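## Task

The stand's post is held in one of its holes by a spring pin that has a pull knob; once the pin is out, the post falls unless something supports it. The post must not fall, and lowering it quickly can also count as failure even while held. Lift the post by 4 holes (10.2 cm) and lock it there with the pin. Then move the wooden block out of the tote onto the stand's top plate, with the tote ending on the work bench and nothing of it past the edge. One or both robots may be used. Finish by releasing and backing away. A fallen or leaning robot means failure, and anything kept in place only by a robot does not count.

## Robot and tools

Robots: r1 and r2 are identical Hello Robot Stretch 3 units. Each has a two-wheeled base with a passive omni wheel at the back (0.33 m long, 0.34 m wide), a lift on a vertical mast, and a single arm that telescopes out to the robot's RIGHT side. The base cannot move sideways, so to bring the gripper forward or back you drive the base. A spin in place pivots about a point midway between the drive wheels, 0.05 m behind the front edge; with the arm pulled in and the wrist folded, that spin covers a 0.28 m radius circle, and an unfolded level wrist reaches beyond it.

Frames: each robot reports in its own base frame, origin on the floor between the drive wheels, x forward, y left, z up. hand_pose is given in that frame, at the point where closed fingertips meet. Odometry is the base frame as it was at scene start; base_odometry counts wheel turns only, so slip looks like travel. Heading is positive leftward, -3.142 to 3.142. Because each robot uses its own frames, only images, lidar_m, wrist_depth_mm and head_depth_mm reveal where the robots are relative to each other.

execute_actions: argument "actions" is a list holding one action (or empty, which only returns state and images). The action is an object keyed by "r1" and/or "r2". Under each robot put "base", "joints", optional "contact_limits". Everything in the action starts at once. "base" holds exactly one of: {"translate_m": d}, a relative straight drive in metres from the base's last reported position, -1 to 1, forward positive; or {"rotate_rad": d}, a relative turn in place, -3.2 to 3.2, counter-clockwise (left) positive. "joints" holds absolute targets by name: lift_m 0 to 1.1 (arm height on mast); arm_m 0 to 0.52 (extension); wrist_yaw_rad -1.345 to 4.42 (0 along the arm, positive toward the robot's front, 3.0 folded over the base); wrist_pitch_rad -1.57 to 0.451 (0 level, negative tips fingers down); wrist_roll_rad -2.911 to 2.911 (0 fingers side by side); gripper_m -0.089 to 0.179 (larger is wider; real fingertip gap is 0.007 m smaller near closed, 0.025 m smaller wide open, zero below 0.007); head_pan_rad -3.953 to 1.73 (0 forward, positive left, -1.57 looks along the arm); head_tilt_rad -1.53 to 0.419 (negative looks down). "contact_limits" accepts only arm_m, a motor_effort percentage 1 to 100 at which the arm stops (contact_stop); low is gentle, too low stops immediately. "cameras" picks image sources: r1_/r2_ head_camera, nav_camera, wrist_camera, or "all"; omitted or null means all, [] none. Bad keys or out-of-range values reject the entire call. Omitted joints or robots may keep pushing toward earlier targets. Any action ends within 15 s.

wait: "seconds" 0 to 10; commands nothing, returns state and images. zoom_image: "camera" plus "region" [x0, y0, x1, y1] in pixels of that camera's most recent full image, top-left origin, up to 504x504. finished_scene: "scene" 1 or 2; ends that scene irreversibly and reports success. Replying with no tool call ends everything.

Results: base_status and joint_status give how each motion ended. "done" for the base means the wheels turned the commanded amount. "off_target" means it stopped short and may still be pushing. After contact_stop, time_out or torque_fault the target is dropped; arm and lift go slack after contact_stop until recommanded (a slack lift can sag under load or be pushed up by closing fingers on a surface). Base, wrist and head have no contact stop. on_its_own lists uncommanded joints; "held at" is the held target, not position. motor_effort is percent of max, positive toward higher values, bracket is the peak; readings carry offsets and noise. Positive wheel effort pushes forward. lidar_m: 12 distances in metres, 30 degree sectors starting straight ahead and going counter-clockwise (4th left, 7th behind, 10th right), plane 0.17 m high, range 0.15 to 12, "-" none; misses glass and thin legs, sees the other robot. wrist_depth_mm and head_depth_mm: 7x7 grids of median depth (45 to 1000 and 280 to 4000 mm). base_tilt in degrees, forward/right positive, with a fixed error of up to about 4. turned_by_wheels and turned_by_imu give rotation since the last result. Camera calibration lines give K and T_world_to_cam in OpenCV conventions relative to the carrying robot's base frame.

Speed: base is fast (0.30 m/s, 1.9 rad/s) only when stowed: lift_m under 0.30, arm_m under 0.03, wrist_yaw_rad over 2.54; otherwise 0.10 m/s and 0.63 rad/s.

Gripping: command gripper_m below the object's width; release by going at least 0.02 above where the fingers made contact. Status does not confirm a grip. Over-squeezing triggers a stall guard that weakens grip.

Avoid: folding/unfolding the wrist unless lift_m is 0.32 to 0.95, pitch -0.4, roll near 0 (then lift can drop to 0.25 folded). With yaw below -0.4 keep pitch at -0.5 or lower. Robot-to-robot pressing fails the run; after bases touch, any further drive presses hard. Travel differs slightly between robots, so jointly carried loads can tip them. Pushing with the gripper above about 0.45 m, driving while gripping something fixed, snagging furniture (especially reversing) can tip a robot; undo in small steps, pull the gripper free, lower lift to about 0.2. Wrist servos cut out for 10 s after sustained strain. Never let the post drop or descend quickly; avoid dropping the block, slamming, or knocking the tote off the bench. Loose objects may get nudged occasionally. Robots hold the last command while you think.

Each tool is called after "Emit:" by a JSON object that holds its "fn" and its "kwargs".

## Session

Emit:
{"fn": "execute_actions", "kwargs": {"actions": []}}

Scene clock: 0.00 s.
r1.base_odometry: x=+0.000 y=+0.000 heading=+0.000 (m, m, rad; r1's odometry frame)
r1.turned_by_wheels: +0.000 (rad since the last result)
r1.turned_by_imu: +0.000 (rad since the last result)
r1.base_tilt: forward=-0.2 right=+1.5 (deg)
r1.lidar_m: 1.40 0.88 0.79 0.80 0.97 1.87 3.55 1.74 1.89 1.25 2.00 5.25
r1.head_depth_mm: 1986 2985 - - - 3250 2186 / 2006 3069 - - - 3226 2179 / 2025 2881 3279 3354 3573 3058 2181 / 1951 2177 2246 2272 2342 2432 2164 / 1687 1728 1740 1809 1837 1878 1905 / 1383 1400 1436 1461 1487 1513 1556 / 1177 1189 1195 1226 1242 1263 1287
r1.base_status: not commanded
r1.joint_positions: lift_m=+0.300 arm_m=+0.001 wrist_yaw_rad=+2.989 wrist_pitch_rad=-0.494 wrist_roll_rad=-0.004 gripper_m=+0.037 head_pan_rad=+0.007 head_tilt_rad=+0.014
r1.joint_status: not commanded
r1.motor_effort: left_wheel=-1 right_wheel=+0 lift_m=+20 arm_m=+0 wrist_yaw_rad=+0 wrist_pitch_rad=+5 wrist_roll_rad=+0 gripper_m=-1 head_pan_rad=-1 head_tilt_rad=+2 (%)
r1.hand_pose: x=+0.0113 y=+0.0660 z=+0.2963 quat_wxyz=(+0.225, +0.695, +0.121, +0.672) (m; r1's base frame)
r1.wrist_depth_mm: 957 - 836 798 753 701 660 / 993 - 911 869 821 781 726 / 764 779 809 814 838 805 787 / 632 629 649 657 667 674 683 / 536 536 - 561 572 565 574 / 474 - - - 481 487 487 / - - - - 421 424 428
r2.base_odometry: x=+0.000 y=+0.000 heading=+0.000 (m, m, rad; r2's odometry frame)
r2.turned_by_wheels: +0.000 (rad since the last result)
r2.turned_by_imu: +0.000 (rad since the last result)
r2.base_tilt: forward=-0.2 right=+0.9 (deg)
r2.lidar_m: 1.04 1.60 3.64 3.99 3.84 1.08 1.18 1.80 2.52 1.21 0.97 0.96
r2.head_depth_mm: 935 943 949 958 968 974 984 / 1002 1013 1018 1033 1038 1050 1060 / 1078 1092 1104 1110 1126 1134 1147 / 1171 1184 1196 1211 1220 1240 1250 / 1283 1294 1309 1330 1340 1360 1377 / 1414 1426 1446 1458 1487 1503 1526 / 1570 1590 1614 1648 1668 1694 1711
r2.base_status: not commanded
r2.joint_positions: lift_m=+0.540 arm_m=+0.001 wrist_yaw_rad=+2.967 wrist_pitch_rad=-0.373 wrist_roll_rad=+0.011 gripper_m=+0.037 head_pan_rad=+0.010 head_tilt_rad=+0.010
r2.joint_status: not commanded
r2.motor_effort: left_wheel=+0 right_wheel=-1 lift_m=+31 arm_m=-1 wrist_yaw_rad=+1 wrist_pitch_rad=+8 wrist_roll_rad=+0 gripper_m=+1 head_pan_rad=+0 head_tilt_rad=+2 (%)
r2.hand_pose: x=+0.0186 y=+0.0803 z=+0.5625 quat_wxyz=(+0.192, +0.707, +0.069, +0.677) (m; r2's base frame)
r2.wrist_depth_mm: - - - - - - - / - - - - - - - / - - - - - - - / - - - - - - - / - - - - - - - / 852 844 - 873 924 889 864 / 720 727 745 729 740 749 734
pictures: r1_head_camera (sideways: a quarter turn clockwise sets it upright), r1_nav_camera (sideways: a quarter turn counterclockwise sets it upright), r1_wrist_camera, r2_head_camera (sideways: a quarter turn clockwise sets it upright), r2_nav_camera (sideways: a quarter turn counterclockwise sets it upright), r2_wrist_camera
camera_calibration (this result's frames):
r1_head_camera: T_world_to_cam=[[-0.00848671, -0.0598168, -0.998173, 1.32582], [-0.029721, 0.997783, -0.0595408, 0.0864334], [0.999522, 0.0291614, -0.0102457, -0.0345568], [0, 0, 0, 1]] pos_world=[0.048361, -0.00592785, 1.32819]
r1_nav_camera: T_world_to_cam=[[-0.0427718, 0.0376725, 0.998374, -1.26005], [0.0277461, -0.998859, 0.0388794, 0.0111506], [0.9987, 0.029364, 0.0416777, -0.104805], [0, 0, 0, 1]] pos_world=[0.0504646, 0.0616844, 1.26193]
r1_wrist_camera: T_world_to_cam=[[0.993585, -0.106273, 0.0386711, -0.0161905], [-0.0392411, -0.644685, -0.76344, 0.299588], [0.106064, 0.757025, -0.64472, 0.310681], [0, 0, 0, 1]] pos_world=[-0.00510914, -0.043774, 0.429646]
r2_head_camera: T_world_to_cam=[[-0.0224614, 0.0147581, -0.999639, 1.32249], [-0.0639873, 0.99782, 0.016169, -0.0151135], [0.997698, 0.0643274, -0.0214681, -0.0203664], [0, 0, 0, 1]] pos_world=[0.0490574, -0.00312665, 1.32182]
r2_nav_camera: T_world_to_cam=[[-0.00807825, 0.0540859, 0.998504, -1.26019], [-0.0393871, -0.997779, 0.053728, -0.0122313], [0.999191, -0.0388942, 0.0101906, -0.0584921], [0, 0, 0, 1]] pos_world=[0.0477829, 0.0536795, 1.25956]
r2_wrist_camera: T_world_to_cam=[[0.981165, -0.192222, 0.0191091, -0.0202476], [-0.0827048, -0.507421, -0.85772, 0.558679], [0.174569, 0.839985, -0.513762, 0.380269], [0, 0, 0, 1]] pos_world=[-0.000311501, -0.0398271, 0.674945]
Images, in order (width x height): r1_head_camera 896x504, r1_nav_camera 672x504, r1_wrist_camera 644x364, r2_head_camera 896x504, r2_nav_camera 672x504, r2_wrist_camera 644x364.

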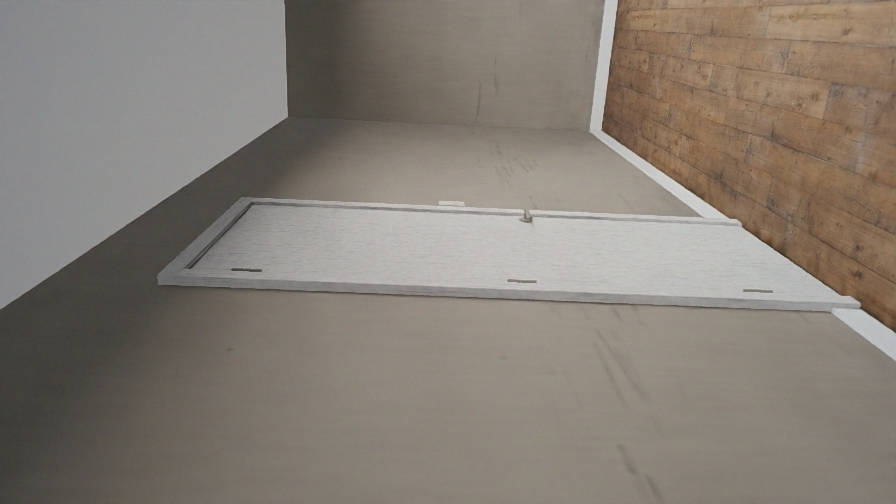

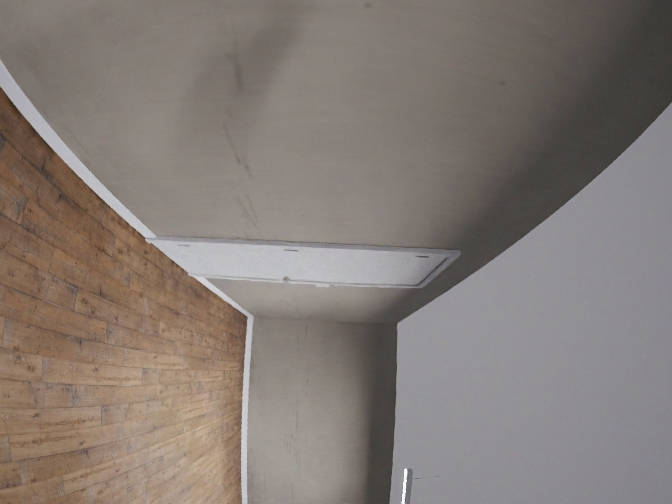

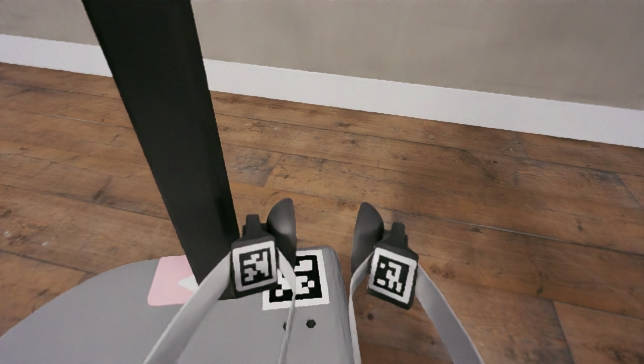

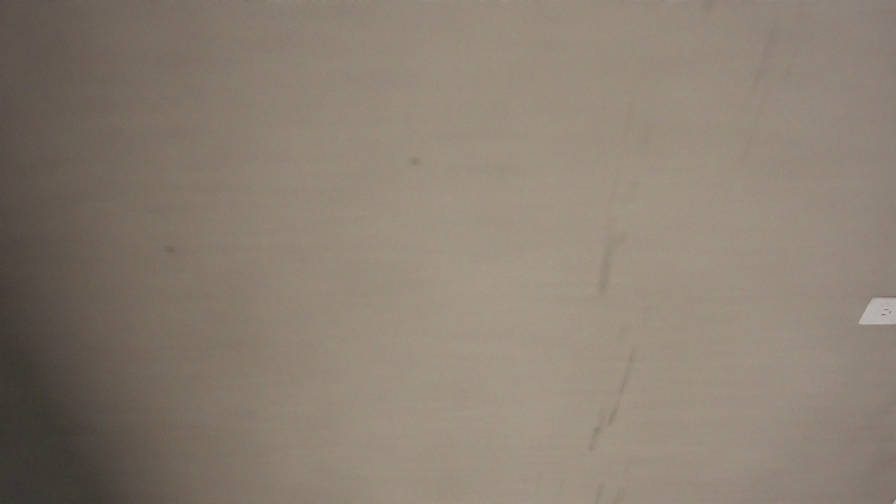

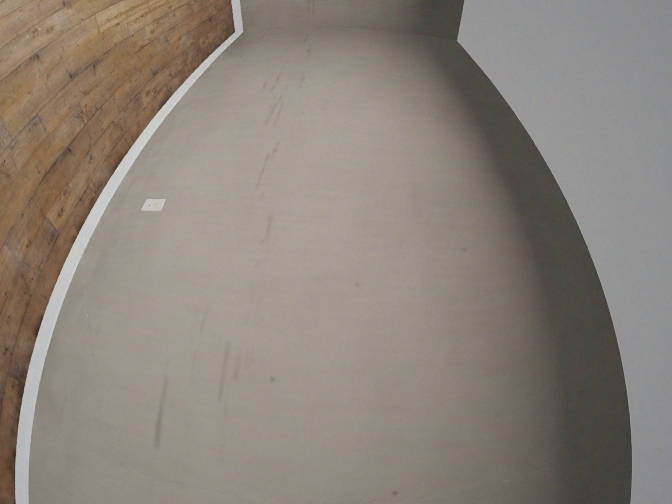

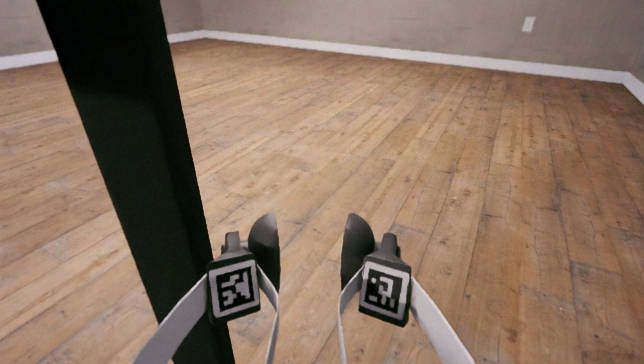

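Emit:
{"fn": "execute_actions", "kwargs": {"actions": [{"r1":{"base":{"rotate_rad":-2.4},"joints":{"head_tilt_rad":-0.45,"lift_m":0.28,"wrist_pitch_rad":-0.4}},"r2":{"base":{"rotate_rad":-2.8},"joints":{"lift_m":0.28,"head_tilt_rad":-0.45}}}], "cameras": ["r1_head_camera","r1_nav_camera","r2_head_camera","r2_nav_camera"]}}

Scene clock: 14.90 s.
r1.base_odometry: x=+0.000 y=+0.000 heading=-2.400 (m, m, rad; r1's odometry frame)
r1.turned_by_wheels: -2.400 (rad since the last result)
r1.turned_by_imu: -2.350 (rad since the last result)
r1.base_tilt: forward=-0.2 right=+1.5 (deg)
r1.lidar_m: 1.75 1.25 2.00 2.00 2.48 1.06 0.81 0.79 0.84 1.20 3.51 3.71
r1.head_depth_mm: - - - 2787 2048 1624 1332 / - - - 2671 2043 1614 1339 / 3854 - - 2749 2027 1601 1332 / 3687 - - 2691 2016 1615 1318 / 3607 3865 - 2726 2025 1599 1308 / 3493 3737 3869 2697 1995 1579 1314 / 3286 3492 3727 2726 1968 1579 1308
r1.base_status: done
r1.joint_positions: lift_m=+0.280 arm_m=+0.001 wrist_yaw_rad=+2.989 wrist_pitch_rad=-0.420 wrist_roll_rad=-0.004 gripper_m=+0.037 head_pan_rad=+0.007 head_tilt_rad=-0.445
r1.joint_status: all done
r1.motor_effort: left_wheel=+1(9) right_wheel=-1(6) lift_m=+17(17) arm_m=-1(1) wrist_yaw_rad=+0(0) wrist_pitch_rad=+7(7) wrist_roll_rad=+0(0) gripper_m=+0(1) head_pan_rad=-1(1) head_tilt_rad=-2(29) (%)
r1.hand_pose: x=+0.0128 y=+0.0757 z=+0.2923 quat_wxyz=(+0.200, +0.699, +0.095, +0.680) (m; r1's base frame)
r1.wrist_depth_mm: - - - - - - - / - - - - - - - / 840 851 869 908 908 931 955 / 662 671 686 695 708 733 738 / 551 557 - 576 591 579 593 / 467 492 - 487 494 495 505 / - - - - 423 429 433
r2.base_odometry: x=+0.000 y=+0.000 heading=-2.800 (m, m, rad; r2's odometry frame)
r2.turned_by_wheels: -2.800 (rad since the last result)
r2.turned_by_imu: -2.738 (rad since the last result)
r2.base_tilt: forward=-0.3 right=+1.0 (deg)
r2.lidar_m: 1.52 3.92 1.38 1.00 0.97 0.99 1.35 3.54 3.77 3.96 1.08 1.12
r2.head_depth_mm: - - 1654 2577 1976 1621 1345 / - - 1931 2733 1985 1621 1352 / - - 3902 2507 2049 1635 1357 / - - 3953 2776 2055 1639 1362 / - - - 2774 2054 1645 1370 / - - - 2814 2074 1652 1374 / - - - 2813 2097 1658 1378
r2.base_status: done
r2.joint_positions: lift_m=+0.281 arm_m=+0.001 wrist_yaw_rad=+2.967 wrist_pitch_rad=-0.373 wrist_roll_rad=+0.011 gripper_m=+0.037 head_pan_rad=+0.010 head_tilt_rad=-0.445
r2.joint_status: all done
r2.motor_effort: left_wheel=+1(13) right_wheel=-2(7) lift_m=+15(24) arm_m=-1(1) wrist_yaw_rad=+0(0) wrist_pitch_rad=+8(8) wrist_roll_rad=+0(0) gripper_m=+1(1) head_pan_rad=+1(0) head_tilt_rad=-3(27) (%)
r2.hand_pose: x=+0.0186 y=+0.0803 z=+0.3036 quat_wxyz=(+0.192, +0.707, +0.069, +0.677) (m; r2's base frame)
r2.wrist_depth_mm: 702 - 985 - - - - / 765 - - - - - - / 789 - - - - - - / 785 - 805 830 814 834 837 / 632 623 667 646 643 650 666 / 517 530 - 534 550 536 539 / 458 - - 456 451 455 463
pictures: r1_head_camera (sideways: a quarter turn clockwise sets it upright), r1_nav_camera (sideways: a quarter turn counterclockwise sets it upright), r2_head_camera (sideways: a quarter turn clockwise sets it upright), r2_nav_camera (sideways: a quarter turn counterclockwise sets it upright)
camera_calibration (this result's frames):
r1_head_camera: T_world_to_cam=[[-0.449266, -0.0628327, -0.891186, 1.18865], [-0.0537056, 0.997619, -0.0432625, 0.065356], [0.891782, 0.0284253, -0.451571, 0.540516], [0, 0, 0, 1]] pos_world=[0.0555054, -0.00587892, 1.30621]
r1_nav_camera: T_world_to_cam=[[0.403404, 0.0407252, 0.914115, -1.15249], [0.0427926, -0.998756, 0.0256114, 0.0283518], [0.914021, 0.0287857, -0.404644, 0.476663], [0, 0, 0, 1]] pos_world=[0.0280259, 0.061531, 1.24566]
r2_head_camera: T_world_to_cam=[[-0.458998, 0.0105126, -0.888375, 1.17973], [-0.0513815, 0.997942, 0.0383565, -0.0440598], [0.88695, 0.0632516, -0.457513, 0.547847], [0, 0, 0, 1]] pos_world=[0.0533167, -0.00308518, 1.30038]
r2_nav_camera: T_world_to_cam=[[0.430991, 0.0583559, 0.900467, -1.13467], [-0.0108192, -0.997501, 0.0698227, -0.033322], [0.902291, -0.0398353, -0.429283, 0.514119], [0, 0, 0, 1]] pos_world=[0.0247868, 0.053456, 1.24476]
Images, in order (width x height): r1_head_camera 896x504, r1_nav_camera 672x504, r2_head_camera 896x504, r2_nav_camera 672x504.

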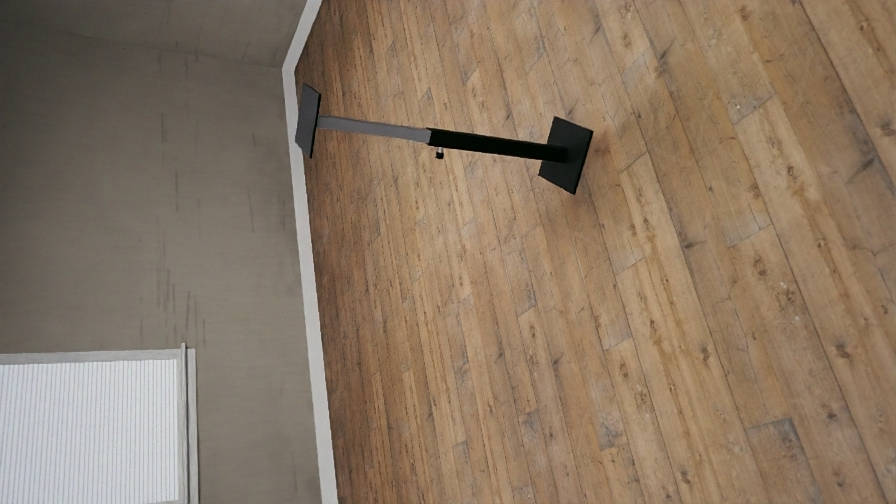

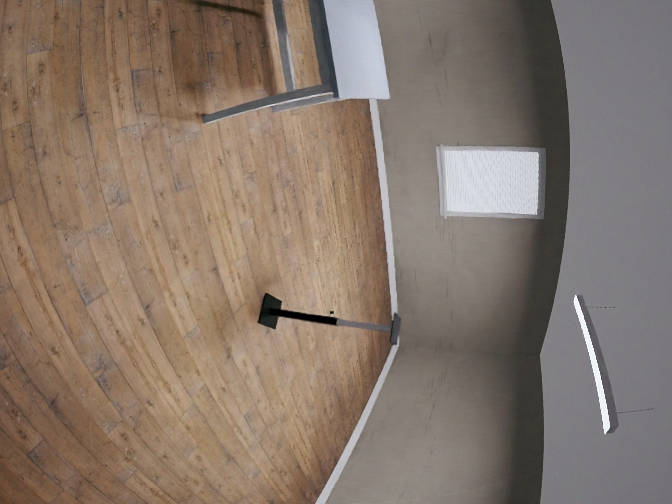

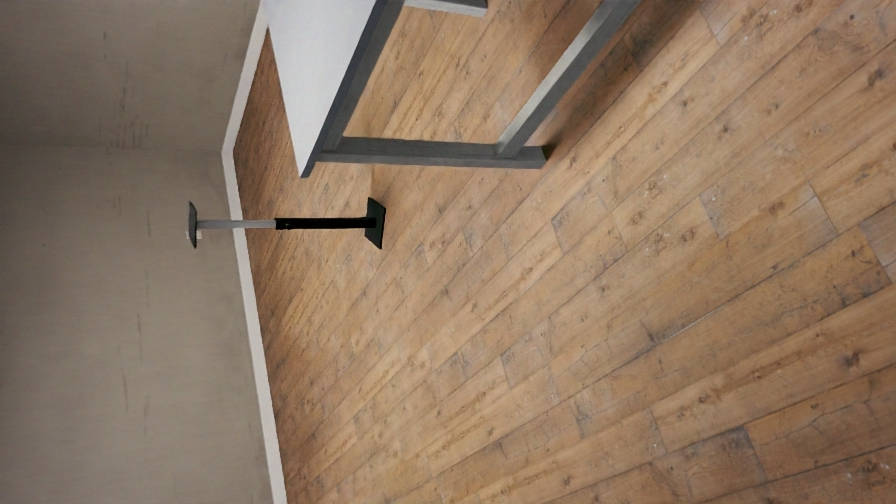

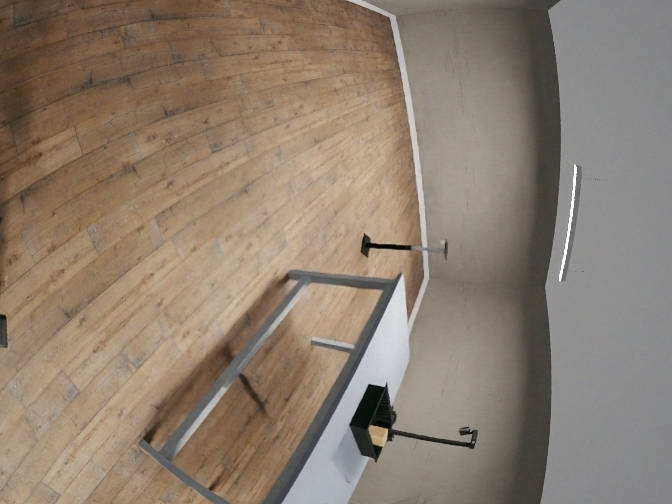

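Emit:
{"fn": "execute_actions", "kwargs": {"actions": [{"r1":{"base":{"rotate_rad":0.14}},"r2":{"base":{"rotate_rad":-0.34}}}], "cameras": []}}

Emit:
{"fn": "execute_actions", "kwargs": {"actions": [{"r1":{"base":{"translate_m":1}},"r2":{"base":{"translate_m":1}}}], "cameras": []}}

Emit:
{"fn": "execute_actions", "kwargs": {"actions": [{"r1":{"base":{"translate_m":0.9},"joints":{"head_pan_rad":-1.9,"head_tilt_rad":-0.95}},"r2":{"base":{"rotate_rad":0.94},"joints":{"lift_m":0.93,"head_pan_rad":-1.5,"head_tilt_rad":-0.6}}}], "cameras": ["r1_head_camera","r2_head_camera"]}}

Scene clock: 42.27 s.
r1.base_odometry: x=+0.000 y=+0.000 heading=-2.260 (m, m, rad; r1's odometry frame)
r1.turned_by_wheels: +0.140 (rad since the last result)
r1.turned_by_imu: +0.138 (rad since the last result)
r1.base_tilt: forward=-0.3 right=+1.4 (deg)
r1.lidar_m: 3.99 1.25 2.00 5.26 1.80 0.96 0.80 0.79 0.89 1.45 3.53 1.74
r1.head_depth_mm: 3841 - - 2698 1974 1625 1332 / 3716 - - 2780 2032 1616 1333 / 3668 - - 2794 2043 1608 1333 / 3578 3845 - 2739 2022 1593 1328 / 3491 3747 3961 2694 2008 1594 1325 / 3309 3634 3812 2674 1981 1581 1312 / 3258 3476 3729 2683 2001 1577 1302
r1.base_status: done
r1.joint_positions: lift_m=+0.280 arm_m=+0.001 wrist_yaw_rad=+2.989 wrist_pitch_rad=-0.420 wrist_roll_rad=-0.004 gripper_m=+0.037 head_pan_rad=+0.007 head_tilt_rad=-0.445
r1.joint_status: not commanded
r1.motor_effort: left_wheel=-1(6) right_wheel=+1(4) lift_m=+17(16) arm_m=-1(1) wrist_yaw_rad=+0(0) wrist_pitch_rad=+7(7) wrist_roll_rad=+1(0) gripper_m=+0(1) head_pan_rad=+0(0) head_tilt_rad=-3(3) (%)
r1.hand_pose: x=+0.0128 y=+0.0757 z=+0.2924 quat_wxyz=(+0.200, +0.699, +0.095, +0.680) (m; r1's base frame)
r1.wrist_depth_mm: - - - - - - - / - - - - - - - / 838 857 880 894 912 937 952 / 672 674 685 701 705 715 726 / 547 557 - 572 594 591 601 / 467 496 - 487 493 500 501 / - - - - 422 426 435
r2.base_odometry: x=+0.000 y=+0.000 heading=-3.140 (m, m, rad; r2's odometry frame)
r2.turned_by_wheels: -0.340 (rad since the last result)
r2.turned_by_imu: -0.332 (rad since the last result)
r2.base_tilt: forward=-0.3 right=+1.0 (deg)
r2.lidar_m: 1.20 3.11 2.28 1.18 0.96 0.96 1.07 1.68 3.64 4.05 3.82 1.07
r2.head_depth_mm: 3653 3885 1501 1279 2031 1526 1353 / 3890 - 1470 2378 2039 1578 1357 / - - 1582 2587 2048 1632 1361 / - - 1701 2638 1920 1634 1356 / - - 1859 2771 1996 1646 1365 / - - 3744 2549 2073 1645 1367 / - - - 2816 2097 1655 1383
r2.base_status: done
r2.joint_positions: lift_m=+0.281 arm_m=+0.001 wrist_yaw_rad=+2.967 wrist_pitch_rad=-0.373 wrist_roll_rad=+0.011 gripper_m=+0.037 head_pan_rad=+0.010 head_tilt_rad=-0.445
r2.joint_status: not commanded
r2.motor_effort: left_wheel=+1(10) right_wheel=-2(7) lift_m=+15(15) arm_m=-1(1) wrist_yaw_rad=-1(0) wrist_pitch_rad=+8(8) wrist_roll_rad=+0(0) gripper_m=+0(1) head_pan_rad=-1(1) head_tilt_rad=-2(2) (%)
r2.hand_pose: x=+0.0186 y=+0.0803 z=+0.3036 quat_wxyz=(+0.192, +0.707, +0.069, +0.677) (m; r2's base frame)
r2.wrist_depth_mm: 743 - - - - - - / 789 - - - - - - / 821 - - - - - - / 794 - 817 820 822 836 836 / 632 607 667 650 644 657 666 / 524 529 - 536 558 543 546 / 458 - - 457 456 457 459
pictures: none
No camera images: the call's "cameras" was empty. Leave "cameras" out to get every camera's image.

Scene clock: 47.20 s.
r1.base_odometry: x=-0.636 y=-0.772 heading=-2.260 (m, m, rad; r1's odometry frame)
r1.turned_by_wheels: +0.000 (rad since the last result)
r1.turned_by_imu: +0.000 (rad since the last result)
r1.base_tilt: forward=-0.2 right=+1.5 (deg)
r1.lidar_m: 3.04 1.05 0.55 0.55 3.95 2.09 1.75 1.74 1.95 3.15 3.20 0.86
r1.head_depth_mm: 2941 3261 3618 2817 2057 1620 1347 / 2880 3077 3454 2780 2026 1608 1341 / 2791 3053 3322 2770 2028 1598 1321 / 2685 2912 3251 2740 2019 1598 1321 / 2612 2855 3120 2748 2006 1600 1315 / 2538 2775 3005 2713 2001 1587 1313 / 2444 2651 2926 2703 1972 1579 1307
r1.base_status: done
r1.joint_positions: lift_m=+0.280 arm_m=+0.001 wrist_yaw_rad=+2.989 wrist_pitch_rad=-0.420 wrist_roll_rad=-0.004 gripper_m=+0.037 head_pan_rad=+0.007 head_tilt_rad=-0.445
r1.joint_status: not commanded
r1.motor_effort: left_wheel=-2(5) right_wheel=-1(7) lift_m=+17(17) arm_m=+0(0) wrist_yaw_rad=+0(0) wrist_pitch_rad=+6(7) wrist_roll_rad=+0(0) gripper_m=+0(1) head_pan_rad=-1(0) head_tilt_rad=-2(2) (%)
r1.hand_pose: x=+0.0128 y=+0.0758 z=+0.2925 quat_wxyz=(+0.200, +0.699, +0.095, +0.680) (m; r1's base frame)
r1.wrist_depth_mm: - - - - - - - / - - - - - - - / 857 844 885 840 903 934 965 / 664 676 686 692 710 725 738 / 554 554 - 568 591 592 604 / 466 496 - 483 491 495 500 / - - - - 424 431 433
r2.base_odometry: x=-1.000 y=-0.002 heading=-3.140 (m, m, rad; r2's odometry frame)
r2.turned_by_wheels: +0.000 (rad since the last result)
r2.turned_by_imu: +0.001 (rad since the last result)
r2.base_tilt: forward=-0.3 right=+0.9 (deg)
r2.lidar_m: 0.36 0.57 4.10 2.10 1.73 1.72 1.91 3.02 4.29 0.39 0.32 0.32
r2.head_depth_mm: 2896 3113 3373 1102 743 614 553 / 3123 3321 3575 1112 832 665 555 / 3344 3612 3801 1116 836 669 557 / 3434 3926 3918 1125 841 671 587 / 3913 - - 1130 846 673 1336 / - - - 2788 849 719 1369 / - - - 2837 853 1068 1260
r2.base_status: done
r2.joint_positions: lift_m=+0.281 arm_m=+0.001 wrist_yaw_rad=+2.967 wrist_pitch_rad=-0.373 wrist_roll_rad=+0.011 gripper_m=+0.037 head_pan_rad=+0.010 head_tilt_rad=-0.445
r2.joint_status: not commanded
r2.motor_effort: left_wheel=+2(13) right_wheel=-2(2) lift_m=+15(16) arm_m=-1(1) wrist_yaw_rad=+0(0) wrist_pitch_rad=+8(8) wrist_roll_rad=+0(0) gripper_m=+1(1) head_pan_rad=+0(0) head_tilt_rad=-1(2) (%)
r2.hand_pose: x=+0.0186 y=+0.0803 z=+0.3036 quat_wxyz=(+0.192, +0.707, +0.069, +0.677) (m; r2's base frame)
r2.wrist_depth_mm: - - - - - - - / - - - - - - - / - - - - - - - / 814 - 806 811 822 825 842 / 635 622 668 643 647 656 660 / 530 521 - 524 564 533 549 / 463 - - 458 455 461 458
pictures: none
No camera images: the call's "cameras" was empty. Leave "cameras" out to get every camera's image.

Scene clock: 53.93 s.
r1.base_odometry: x=-1.208 y=-1.466 heading=-2.260 (m, m, rad; r1's odometry frame)
r1.turned_by_wheels: +0.000 (rad since the last result)
r1.turned_by_imu: +0.000 (rad since the last result)
r1.base_tilt: forward=-0.1 right=+1.5 (deg)
r1.lidar_m: 2.19 2.18 2.44 0.75 5.87 0.90 2.60 2.59 0.59 2.91 2.91 2.63
r1.head_depth_mm: 2564 2095 1781 1551 1374 1231 1126 / 2501 2053 1766 1542 1374 1221 1141 / 2495 722 1694 1530 1349 1226 - / 2500 718 1628 1480 1324 1240 - / 2455 2039 1739 1535 1355 1227 1084 / 2455 2029 1744 1518 1344 1218 1098 / 2443 2023 1737 1504 1347 1213 1098
r1.base_status: done
r1.joint_positions: lift_m=+0.280 arm_m=+0.001 wrist_yaw_rad=+2.989 wrist_pitch_rad=-0.419 wrist_roll_rad=-0.004 gripper_m=+0.037 head_pan_rad=-1.893 head_tilt_rad=-0.938
r1.joint_status: all done
r1.motor_effort: left_wheel=-1(6) right_wheel=+1(5) lift_m=+16(17) arm_m=-1(1) wrist_yaw_rad=+0(0) wrist_pitch_rad=+7(7) wrist_roll_rad=+0(0) gripper_m=+0(0) head_pan_rad=-3(36) head_tilt_rad=-6(32) (%)
r1.hand_pose: x=+0.0128 y=+0.0758 z=+0.2925 quat_wxyz=(+0.200, +0.699, +0.095, +0.680) (m; r1's base frame)
r1.wrist_depth_mm: - - - - - - - / - - - - - - - / 839 857 830 887 924 947 967 / 664 672 689 702 720 724 736 / 551 557 - 580 594 589 599 / 469 491 - 488 491 498 504 / - - - - 421 431 433
r2.base_odometry: x=-1.000 y=-0.002 heading=-2.200 (m, m, rad; r2's odometry frame)
r2.turned_by_wheels: +0.940 (rad since the last result)
r2.turned_by_imu: +0.922 (rad since the last result)
r2.base_tilt: forward=-0.3 right=+1.1 (deg)
r2.lidar_m: 4.49 2.31 1.77 1.72 1.82 2.60 4.30 0.43 0.33 0.32 0.34 0.49
r2.head_depth_mm: 2658 2905 2813 867 700 - - / 2688 2972 2858 815 671 - - / 2718 3019 2872 794 653 - - / 2764 3073 2902 850 657 - - / 2800 3116 2903 828 666 611 - / 2830 3158 2944 894 678 599 1191 / 2898 3210 2959 899 720 600 1218
r2.base_status: done
r2.joint_positions: lift_m=+0.929 arm_m=+0.001 wrist_yaw_rad=+2.967 wrist_pitch_rad=-0.373 wrist_roll_rad=+0.011 gripper_m=+0.037 head_pan_rad=-1.493 head_tilt_rad=-0.593
r2.joint_status: all done
r2.motor_effort: left_wheel=-2(10) right_wheel=+0(4) lift_m=+45(46) arm_m=-1(0) wrist_yaw_rad=+0(1) wrist_pitch_rad=+8(8) wrist_roll_rad=+0(0) gripper_m=+1(1) head_pan_rad=-3(54) head_tilt_rad=-3(15) (%)
r2.hand_pose: x=+0.0186 y=+0.0803 z=+0.9522 quat_wxyz=(+0.192, +0.707, +0.069, +0.677) (m; r2's base frame)
r2.wrist_depth_mm: - - - - - - - / - - - - - - - / - - - - - - - / - - - - - - - / - - - - - - - / - - - - - - - / - - - - - - -
pictures: r1_head_camera (sideways: a quarter turn clockwise sets it upright), r2_head_camera (sideways: a quarter turn clockwise sets it upright)
camera_calibration (this result's frames):
r1_head_camera: T_world_to_cam=[[0.202633, 0.794981, -0.571791, 0.768375], [0.9661, -0.257679, -0.0158906, 0.0234806], [-0.159971, -0.549187, -0.820246, 1.02649], [0, 0, 0, 1]] pos_world=[-0.014174, -0.0410581, 1.2817]
r2_head_camera: T_world_to_cam=[[-0.0305943, 0.584283, -0.810973, 1.07619], [0.992598, 0.113162, 0.044084, -0.0578767], [0.117529, -0.803622, -0.58342, 0.716357], [0, 0, 0, 1]] pos_world=[0.00618056, -0.0465667, 1.29325]
Images, in order (width x height): r1_head_camera 896x504, r2_head_camera 896x504.

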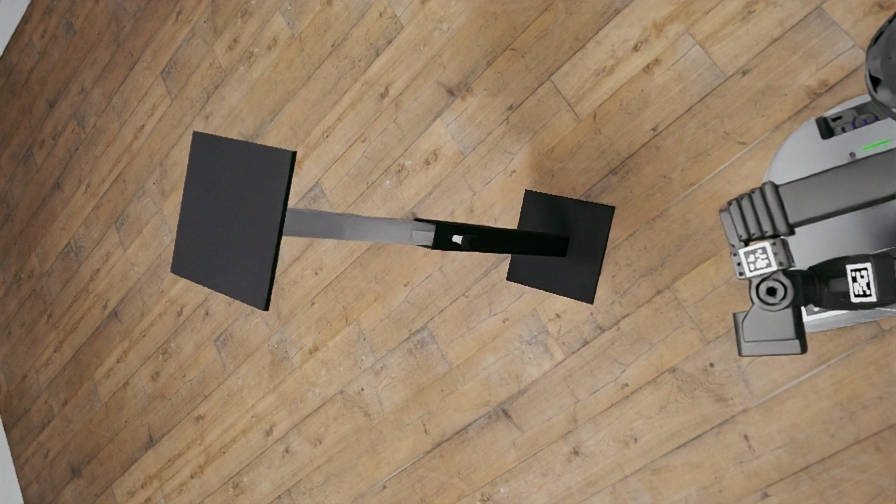

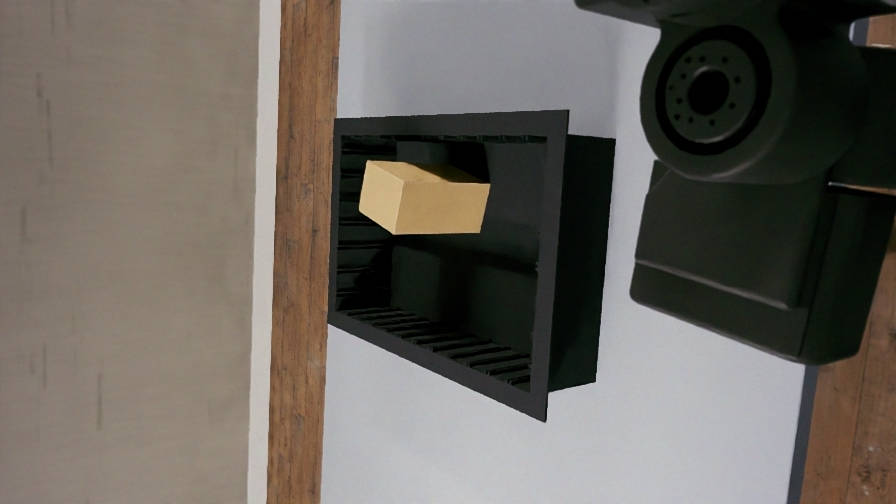

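Emit:
{"fn": "execute_actions", "kwargs": {"actions": [{"r1":{"base":{"rotate_rad":-0.42},"joints":{"lift_m":0.36,"head_pan_rad":-1.55}},"r2":{"base":{"translate_m":0.1},"joints":{"wrist_yaw_rad":-0.2,"gripper_m":0.125,"arm_m":0.1}}}], "cameras": []}}

Emit:
{"fn": "execute_actions", "kwargs": {"actions": [{"r1":{"base":{"translate_m":0.07},"joints":{"wrist_yaw_rad":0,"gripper_m":0.09}},"r2":{"joints":{"lift_m":1.0,"wrist_pitch_rad":-0.75,"arm_m":0.37}}}], "cameras": ["r1_head_camera","r1_wrist_camera","r2_wrist_camera"]}}

Scene clock: 65.17 s.
r1.base_odometry: x=-1.208 y=-1.466 heading=-2.680 (m, m, rad; r1's odometry frame)
r1.turned_by_wheels: -0.420 (rad since the last result)
r1.turned_by_imu: -0.412 (rad since the last result)
r1.base_tilt: forward=-0.2 right=+1.4 (deg)
r1.lidar_m: 2.46 2.18 2.18 2.59 0.95 2.23 0.90 2.58 2.59 0.59 2.90 2.91
r1.head_depth_mm: 2501 2088 1752 1541 1366 1225 1111 / 2505 2073 1783 1540 1373 1226 1128 / 2483 2066 1731 1522 1354 1246 - / 2480 720 1654 1482 1331 1244 - / 2450 1938 1722 1517 1347 1225 1102 / 2473 2046 1735 1531 1352 1208 1099 / 2433 2037 1723 1514 1340 1211 1102
r1.base_status: done
r1.joint_positions: lift_m=+0.360 arm_m=+0.001 wrist_yaw_rad=+2.989 wrist_pitch_rad=-0.419 wrist_roll_rad=-0.004 gripper_m=+0.037 head_pan_rad=-1.557 head_tilt_rad=-0.938
r1.joint_status: all done
r1.motor_effort: left_wheel=+1(6) right_wheel=-2(5) lift_m=+23(24) arm_m=-1(1) wrist_yaw_rad=+1(0) wrist_pitch_rad=+6(6) wrist_roll_rad=+0(0) gripper_m=-1(0) head_pan_rad=+2(21) head_tilt_rad=-5(6) (%)
r1.hand_pose: x=+0.0128 y=+0.0759 z=+0.3722 quat_wxyz=(+0.200, +0.699, +0.095, +0.680) (m; r1's base frame)
r1.wrist_depth_mm: 591 - - - - - - / 817 - - - - - - / 918 974 - - - - - / 793 753 825 838 848 855 874 / 656 659 - 686 701 708 710 / 560 562 - 578 586 583 597 / 488 503 - 504 509 511 514
r2.base_odometry: x=-1.059 y=-0.083 heading=-2.200 (m, m, rad; r2's odometry frame)
r2.turned_by_wheels: +0.000 (rad since the last result)
r2.turned_by_imu: +0.000 (rad since the last result)
r2.base_tilt: forward=-0.2 right=+1.0 (deg)
r2.lidar_m: 4.38 2.30 1.75 1.72 1.81 2.59 4.40 0.44 0.34 0.33 0.35 0.50
r2.head_depth_mm: 2659 2912 2850 - - - 525 / 2678 2970 2850 - - 562 538 / 2710 3007 2875 939 653 577 540 / 2764 3050 2905 821 655 593 1181 / 2798 3115 2931 889 694 595 1186 / 2820 3177 2936 892 716 597 1210 / 2879 3192 2971 895 719 599 1217
r2.base_status: done
r2.joint_positions: lift_m=+0.929 arm_m=+0.100 wrist_yaw_rad=-0.196 wrist_pitch_rad=-0.373 wrist_roll_rad=+0.011 gripper_m=+0.125 head_pan_rad=-1.493 head_tilt_rad=-0.593
r2.joint_status: all done
r2.motor_effort: left_wheel=-2(5) right_wheel=+0(3) lift_m=+45(45) arm_m=+1(3) wrist_yaw_rad=-3(1) wrist_pitch_rad=+8(8) wrist_roll_rad=+0(0) gripper_m=+1(82) head_pan_rad=-4(4) head_tilt_rad=-3(3) (%)
r2.hand_pose: x=-0.0663 y=-0.4701 z=+0.9522 quat_wxyz=(+0.675, +0.062, -0.708, -0.199) (m; r2's base frame)
r2.wrist_depth_mm: - - - - - - - / - - - - - - - / - - - 754 - - - / 573 547 547 425 590 613 621 / 452 411 454 426 447 475 488 / 381 - 380 380 295 397 392 / 334 307 324 327 234 322 335
pictures: none
No camera images: the call's "cameras" was empty. Leave "cameras" out to get every camera's image.

Scene clock: 68.37 s.
r1.base_odometry: x=-1.271 y=-1.497 heading=-2.680 (m, m, rad; r1's odometry frame)
r1.turned_by_wheels: +0.000 (rad since the last result)
r1.turned_by_imu: +0.000 (rad since the last result)
r1.base_tilt: forward=-0.2 right=+1.5 (deg)
r1.lidar_m: 2.41 2.13 2.12 2.53 0.79 2.29 0.97 2.64 2.64 0.59 2.86 2.87
r1.head_depth_mm: 2516 2088 1769 1552 1381 1229 1116 / 2504 2100 1743 1534 1373 1225 1132 / 2490 724 1659 1496 1365 1246 - / 2478 2000 1727 1501 1324 1240 - / 2450 2034 1741 1527 1355 1216 1102 / 2461 2026 1733 1514 1345 1210 1103 / 2440 2019 1735 1525 1348 1211 1096
r1.base_status: done
r1.joint_positions: lift_m=+0.360 arm_m=+0.001 wrist_yaw_rad=+0.002 wrist_pitch_rad=-0.419 wrist_roll_rad=-0.004 gripper_m=+0.090 head_pan_rad=-1.557 head_tilt_rad=-0.938
r1.joint_status: all done
r1.motor_effort: left_wheel=+1(4) right_wheel=-3(4) lift_m=+23(23) arm_m=+0(1) wrist_yaw_rad=-2(2) wrist_pitch_rad=+6(7) wrist_roll_rad=+0(0) gripper_m=-1(87) head_pan_rad=+2(2) head_tilt_rad=-6(5) (%)
r1.hand_pose: x=-0.0210 y=-0.3700 z=+0.3722 quat_wxyz=(+0.693, +0.148, -0.690, -0.146) (m; r1's base frame)
r1.wrist_depth_mm: - - - - - - - / - - - - - - - / - - - - - - - / 788 801 825 799 860 868 870 / 656 665 695 652 704 703 715 / 557 564 550 548 588 592 600 / 483 492 497 499 502 515 519
r2.base_odometry: x=-1.059 y=-0.083 heading=-2.200 (m, m, rad; r2's odometry frame)
r2.turned_by_wheels: +0.000 (rad since the last result)
r2.turned_by_imu: +0.000 (rad since the last result)
r2.base_tilt: forward=-0.3 right=+1.0 (deg)
r2.lidar_m: 4.39 2.31 1.76 1.71 1.81 2.59 4.37 0.44 0.34 0.33 0.35 0.49
r2.head_depth_mm: 2570 2889 2831 803 646 586 525 / 2621 - 922 782 648 588 538 / 2699 3000 962 874 654 591 540 / 2769 3076 2893 818 655 593 1180 / 2783 3097 2867 886 694 595 1186 / 2831 3161 2933 892 715 598 1210 / 2871 3205 2943 899 719 600 1215
r2.base_status: not commanded
r2.joint_positions: lift_m=+0.999 arm_m=+0.370 wrist_yaw_rad=-0.198 wrist_pitch_rad=-0.760 wrist_roll_rad=+0.011 gripper_m=+0.125 head_pan_rad=-1.493 head_tilt_rad=-0.593
r2.joint_status: all done
r2.motor_effort: left_wheel=-2(2) right_wheel=+0(0) lift_m=+45(47) arm_m=+2(0) wrist_yaw_rad=-2(2) wrist_pitch_rad=+5(7) wrist_roll_rad=-1(0) gripper_m=+1(0) head_pan_rad=-4(4) head_tilt_rad=-4(3) (%)
r2.hand_pose: x=-0.0548 y=-0.6805 z=+0.9441 quat_wxyz=(+0.624, +0.194, -0.682, -0.327) (m; r2's base frame)
r2.wrist_depth_mm: - - - - - - - / - - - - - 550 559 / 459 453 354 366 456 482 478 / 399 349 394 405 354 426 427 / 366 293 365 241 279 379 384 / 334 - 333 216 277 345 345 / 303 256 302 294 296 266 312
pictures: r1_head_camera (sideways: a quarter turn clockwise sets it upright), r1_wrist_camera, r2_wrist_camera
camera_calibration (this result's frames):
r1_head_camera: T_world_to_cam=[[-0.071109, 0.817487, -0.57154, 0.769718], [0.99701, 0.0756282, -0.0158717, 0.0232674], [0.0302497, -0.57096, -0.820421, 1.02556], [0, 0, 0, 1]] pos_world=[0.00051331, -0.0454426, 1.28168]
r1_wrist_camera: T_world_to_cam=[[-0.998102, -0.0450712, 0.0419726, -0.0538102], [-0.0604198, 0.584446, -0.80918, 0.546551], [0.01194, -0.81018, -0.58606, 0.0893502], [0, 0, 0, 1]] pos_world=[-0.0217524, -0.249465, 0.496881]
r2_wrist_camera: T_world_to_cam=[[-0.977945, 0.207355, 0.0250499, 0.0570937], [0.151145, 0.785365, -0.600298, 1.14333], [-0.144148, -0.583272, -0.799384, 0.51188], [0, 0, 0, 1]] pos_world=[-0.0431886, -0.611208, 1.0941]
Images, in order (width x height): r1_head_camera 896x504, r1_wrist_camera 644x364, r2_wrist_camera 644x364.

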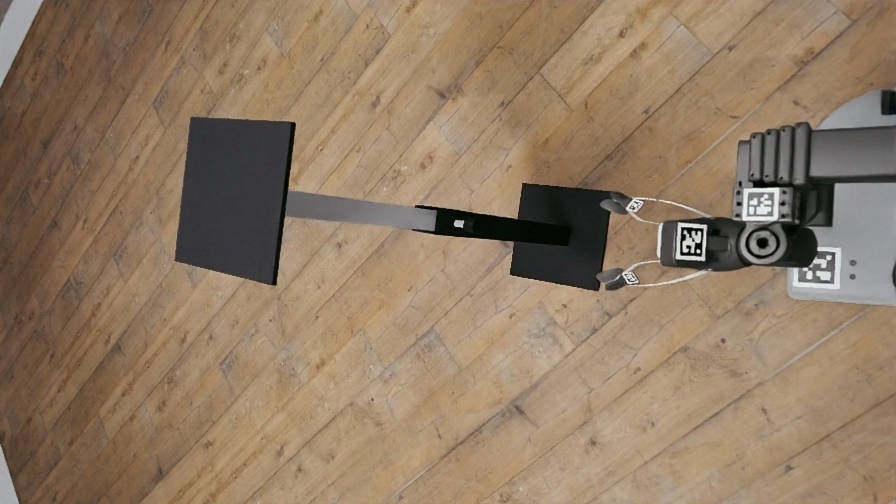

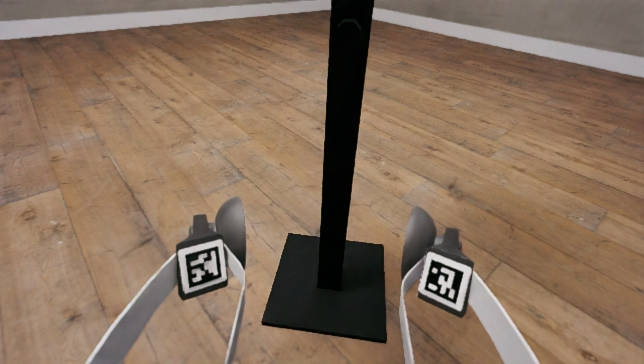

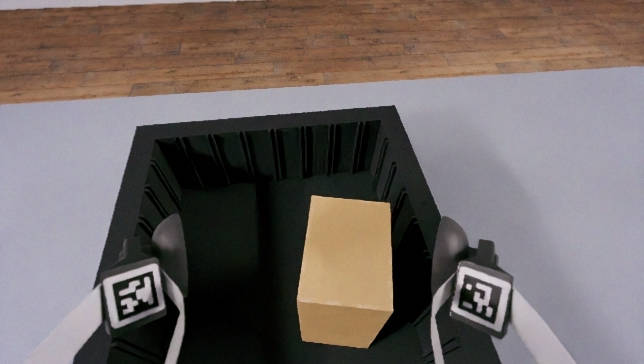

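Emit:
{"fn": "execute_actions", "kwargs": {"actions": [{"r1":{"base":{"translate_m":-0.008},"joints":{"wrist_pitch_rad":0,"lift_m":0.345,"arm_m":0.07}},"r2":{"base":{"translate_m":-0.008},"joints":{"lift_m":0.96,"wrist_yaw_rad":-0.29,"arm_m":0.392,"gripper_m":0.105}}}], "cameras": ["r1_wrist_camera","r2_wrist_camera"]}}

Scene clock: 78.03 s.
r1.base_odometry: x=-1.264 y=-1.494 heading=-2.680 (m, m, rad; r1's odometry frame)
r1.turned_by_wheels: +0.000 (rad since the last result)
r1.turned_by_imu: +0.001 (rad since the last result)
r1.base_tilt: forward=-0.1 right=+1.5 (deg)
r1.lidar_m: 2.42 2.13 2.13 2.54 0.79 2.28 0.96 2.63 2.64 0.59 2.87 2.87
r1.head_depth_mm: 2526 2076 1789 1557 1371 1240 1119 / 2491 2091 1780 1535 1368 1225 1135 / 2519 723 1646 1534 1351 - - / 2484 720 1683 1467 1342 1201 - / 2466 2060 1739 1524 1342 1219 1103 / 2428 2020 1739 1523 1346 1211 1101 / 2436 2004 1730 1515 1343 1205 1095
r1.base_status: done
r1.joint_positions: lift_m=+0.345 arm_m=+0.070 wrist_yaw_rad=+0.001 wrist_pitch_rad=-0.023 wrist_roll_rad=-0.004 gripper_m=+0.090 head_pan_rad=-1.557 head_tilt_rad=-0.938
r1.joint_status: all done
r1.motor_effort: left_wheel=+1(4) right_wheel=-2(5) lift_m=+17(17) arm_m=+1(1) wrist_yaw_rad=-1(1) wrist_pitch_rad=+8(7) wrist_roll_rad=+0(0) gripper_m=+0(0) head_pan_rad=+2(2) head_tilt_rad=-6(6) (%)
r1.hand_pose: x=-0.0211 y=-0.4704 z=+0.4538 quat_wxyz=(+0.709, +0.009, -0.705, -0.008) (m; r1's base frame)
r1.wrist_depth_mm: - - - - - - - / - - - - - - - / - - - - - - - / - - - - - - - / - - - - - - - / 864 899 873 828 942 - - / 685 699 703 669 743 764 782
r2.base_odometry: x=-1.054 y=-0.076 heading=-2.200 (m, m, rad; r2's odometry frame)
r2.turned_by_wheels: +0.000 (rad since the last result)
r2.turned_by_imu: +0.000 (rad since the last result)
r2.base_tilt: forward=-0.2 right=+1.1 (deg)
r2.lidar_m: 4.40 2.31 1.76 1.71 1.81 2.60 4.38 0.44 0.33 0.33 0.35 0.50
r2.head_depth_mm: 2639 - 2831 794 646 587 525 / 2666 - - 786 649 589 538 / 2683 3029 962 873 658 590 540 / 2762 3072 2866 822 656 594 1178 / 2783 3118 2922 887 692 595 1187 / 2839 3180 2952 891 715 597 1211 / 2867 3224 2937 899 720 600 1215
r2.base_status: done
r2.joint_positions: lift_m=+0.961 arm_m=+0.392 wrist_yaw_rad=-0.287 wrist_pitch_rad=-0.760 wrist_roll_rad=+0.011 gripper_m=+0.105 head_pan_rad=-1.493 head_tilt_rad=-0.593
r2.joint_status: all done
r2.motor_effort: left_wheel=-2(8) right_wheel=+0(3) lift_m=+16(38) arm_m=+1(0) wrist_yaw_rad=-2(3) wrist_pitch_rad=+5(5) wrist_roll_rad=+0(1) gripper_m=+1(72) head_pan_rad=-4(4) head_tilt_rad=-3(3) (%)
r2.hand_pose: x=-0.0694 y=-0.6988 z=+0.9053 quat_wxyz=(+0.609, +0.164, -0.690, -0.355) (m; r2's base frame)
r2.wrist_depth_mm: - - - - - - - / - - - 484 487 489 498 / 406 295 305 322 412 426 427 / 261 325 350 358 294 371 374 / 230 314 324 191 274 331 338 / 211 267 287 172 264 303 305 / 196 262 261 175 239 191 275
pictures: r1_wrist_camera, r2_wrist_camera
camera_calibration (this result's frames):
r1_wrist_camera: T_world_to_cam=[[-0.998159, -0.024913, 0.0553036, -0.0584301], [-0.0595273, 0.227274, -0.97201, 0.577173], [0.0116466, -0.973512, -0.228338, -0.183266], [0, 0, 0, 1]] pos_world=[-0.0218305, -0.311043, 0.522403]
r2_wrist_camera: T_world_to_cam=[[-0.955767, 0.293055, 0.0250546, 0.109084], [0.220108, 0.769153, -0.599963, 1.12979], [-0.195093, -0.56791, -0.799635, 0.475543], [0, 0, 0, 1]] pos_world=[-0.0516422, -0.630884, 1.05536]
Images, in order (width x height): r1_wrist_camera 644x364, r2_wrist_camera 644x364.

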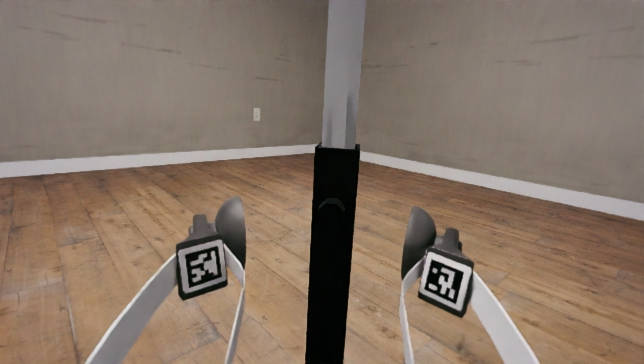

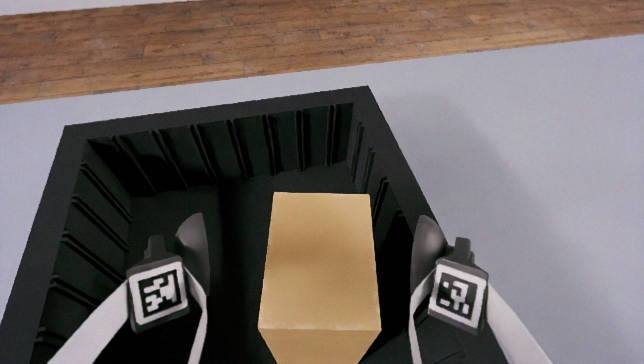

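Emit:
{"fn": "execute_actions", "kwargs": {"actions": [{"r1":{"joints":{"lift_m":0.34,"arm_m":0.14,"gripper_m":0.06}},"r2":{"joints":{"lift_m":0.895}}}], "cameras": ["r1_wrist_camera","r2_wrist_camera","r1_nav_camera"]}}

Scene clock: 91.03 s.
r1.base_odometry: x=-1.264 y=-1.494 heading=-2.680 (m, m, rad; r1's odometry frame)
r1.turned_by_wheels: +0.000 (rad since the last result)
r1.turned_by_imu: +0.001 (rad since the last result)
r1.base_tilt: forward=-0.2 right=+1.4 (deg)
r1.lidar_m: 2.40 2.13 2.14 2.54 0.79 2.28 0.96 2.63 2.64 0.59 2.87 2.87
r1.head_depth_mm: 2535 2083 1767 1540 1379 1234 1114 / 2529 2071 1760 1542 1359 1233 1131 / 2463 724 1653 1545 1378 - - / 2465 721 1688 1497 1359 1201 - / 2459 2030 1742 1520 1350 1209 1100 / 2464 2055 1738 1518 1345 1216 1105 / 2430 2037 1721 1512 1346 1210 1097
r1.base_status: not commanded
r1.joint_positions: lift_m=+0.340 arm_m=+0.140 wrist_yaw_rad=+0.001 wrist_pitch_rad=-0.023 wrist_roll_rad=-0.004 gripper_m=+0.060 head_pan_rad=-1.557 head_tilt_rad=-0.938
r1.joint_status: all done
r1.motor_effort: left_wheel=+1(1) right_wheel=-1(2) lift_m=+17(17) arm_m=+1(0) wrist_yaw_rad=+0(0) wrist_pitch_rad=+7(8) wrist_roll_rad=+0(0) gripper_m=-1(86) head_pan_rad=+2(2) head_tilt_rad=-5(5) (%)
r1.hand_pose: x=-0.0212 y=-0.5404 z=+0.4490 quat_wxyz=(+0.709, +0.009, -0.705, -0.008) (m; r1's base frame)
r1.wrist_depth_mm: - - - - - - - / - - - - - - - / - - - 218 - - - / - - - 215 - - - / - - - 221 - - - / 864 888 855 235 892 976 - / 668 691 711 247 729 758 775
r2.base_odometry: x=-1.054 y=-0.076 heading=-2.200 (m, m, rad; r2's odometry frame)
r2.turned_by_wheels: +0.000 (rad since the last result)
r2.turned_by_imu: +0.001 (rad since the last result)
r2.base_tilt: forward=-0.3 right=+1.0 (deg)
r2.lidar_m: 4.39 2.31 1.75 1.72 1.81 2.60 4.37 0.44 0.33 0.33 0.35 0.49
r2.head_depth_mm: 2632 2881 1044 778 645 585 525 / 2694 2920 - 787 649 587 538 / 2733 2999 2942 843 656 591 540 / 2760 3037 2903 817 658 593 1180 / 2801 3118 2917 887 693 595 1185 / 2822 3146 2935 892 716 597 1213 / 2863 3230 1195 898 720 600 1221
r2.base_status: not commanded
r2.joint_positions: lift_m=+0.896 arm_m=+0.392 wrist_yaw_rad=-0.287 wrist_pitch_rad=-0.760 wrist_roll_rad=+0.005 gripper_m=+0.105 head_pan_rad=-1.493 head_tilt_rad=-0.594
r2.joint_status: all done
r2.motor_effort: left_wheel=+1(8) right_wheel=-2(7) lift_m=+16(16) arm_m=+1(1) wrist_yaw_rad=-2(1) wrist_pitch_rad=+5(7) wrist_roll_rad=+3(4) gripper_m=+2(2) head_pan_rad=-4(4) head_tilt_rad=-3(3) (%)
r2.hand_pose: x=-0.0694 y=-0.6989 z=+0.8404 quat_wxyz=(+0.611, +0.165, -0.688, -0.354) (m; r2's base frame)
r2.wrist_depth_mm: - - - 271 449 451 461 / 232 247 263 284 258 381 384 / 235 281 303 149 205 332 335 / 224 279 274 132 181 282 294 / 216 251 240 117 121 165 263 / 208 228 217 117 116 146 234 / 196 202 204 187 205 156 208
pictures: r1_nav_camera (sideways: a quarter turn counterclockwise sets it upright), r1_wrist_camera, r2_wrist_camera
camera_calibration (this result's frames):
r1_nav_camera: T_world_to_cam=[[0.0489768, -0.788143, 0.613541, -0.758515], [-0.998316, -0.057751, 0.00550618, 0.0608876], [0.0310929, -0.612777, -0.789644, 0.982885], [0, 0, 0, 1]] pos_world=[0.0673739, 0.00798743, 1.24117]
r1_wrist_camera: T_world_to_cam=[[-0.998162, -0.0247513, 0.0553166, -0.0598573], [-0.0594968, 0.226745, -0.972135, 0.588125], [0.0115188, -0.97364, -0.227801, -0.252854], [0, 0, 0, 1]] pos_world=[-0.0218432, -0.381024, 0.517448]
r2_wrist_camera: T_world_to_cam=[[-0.956914, 0.28886, 0.0295932, 0.103924], [0.214135, 0.770834, -0.599968, 1.09166], [-0.196118, -0.56778, -0.799477, 0.423396], [0, 0, 0, 1]] pos_world=[-0.0512801, -0.631113, 0.99038]
Images, in order (width x height): r1_nav_camera 672x504, r1_wrist_camera 644x364, r2_wrist_camera 644x364.

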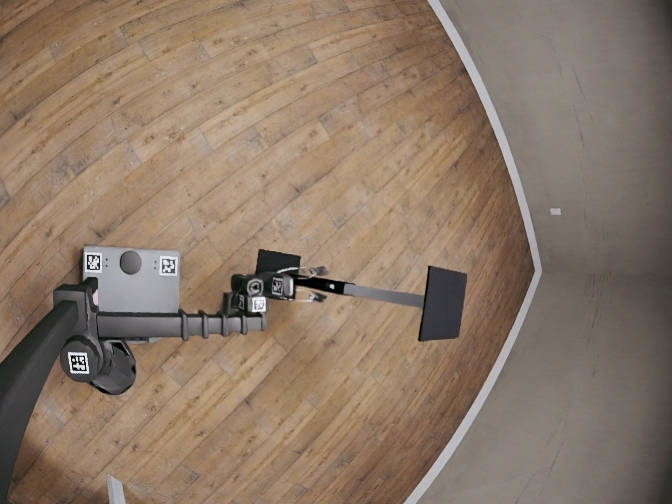

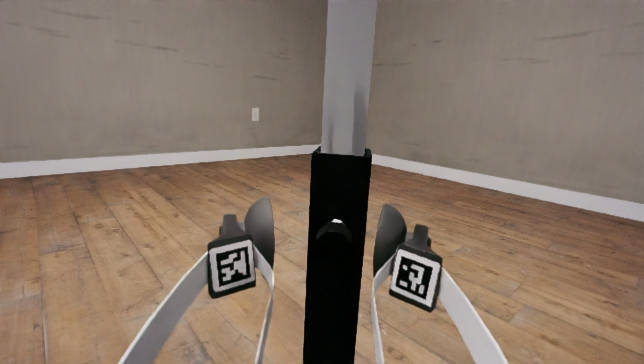

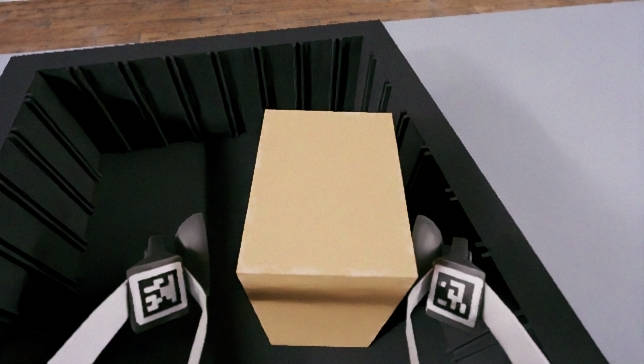

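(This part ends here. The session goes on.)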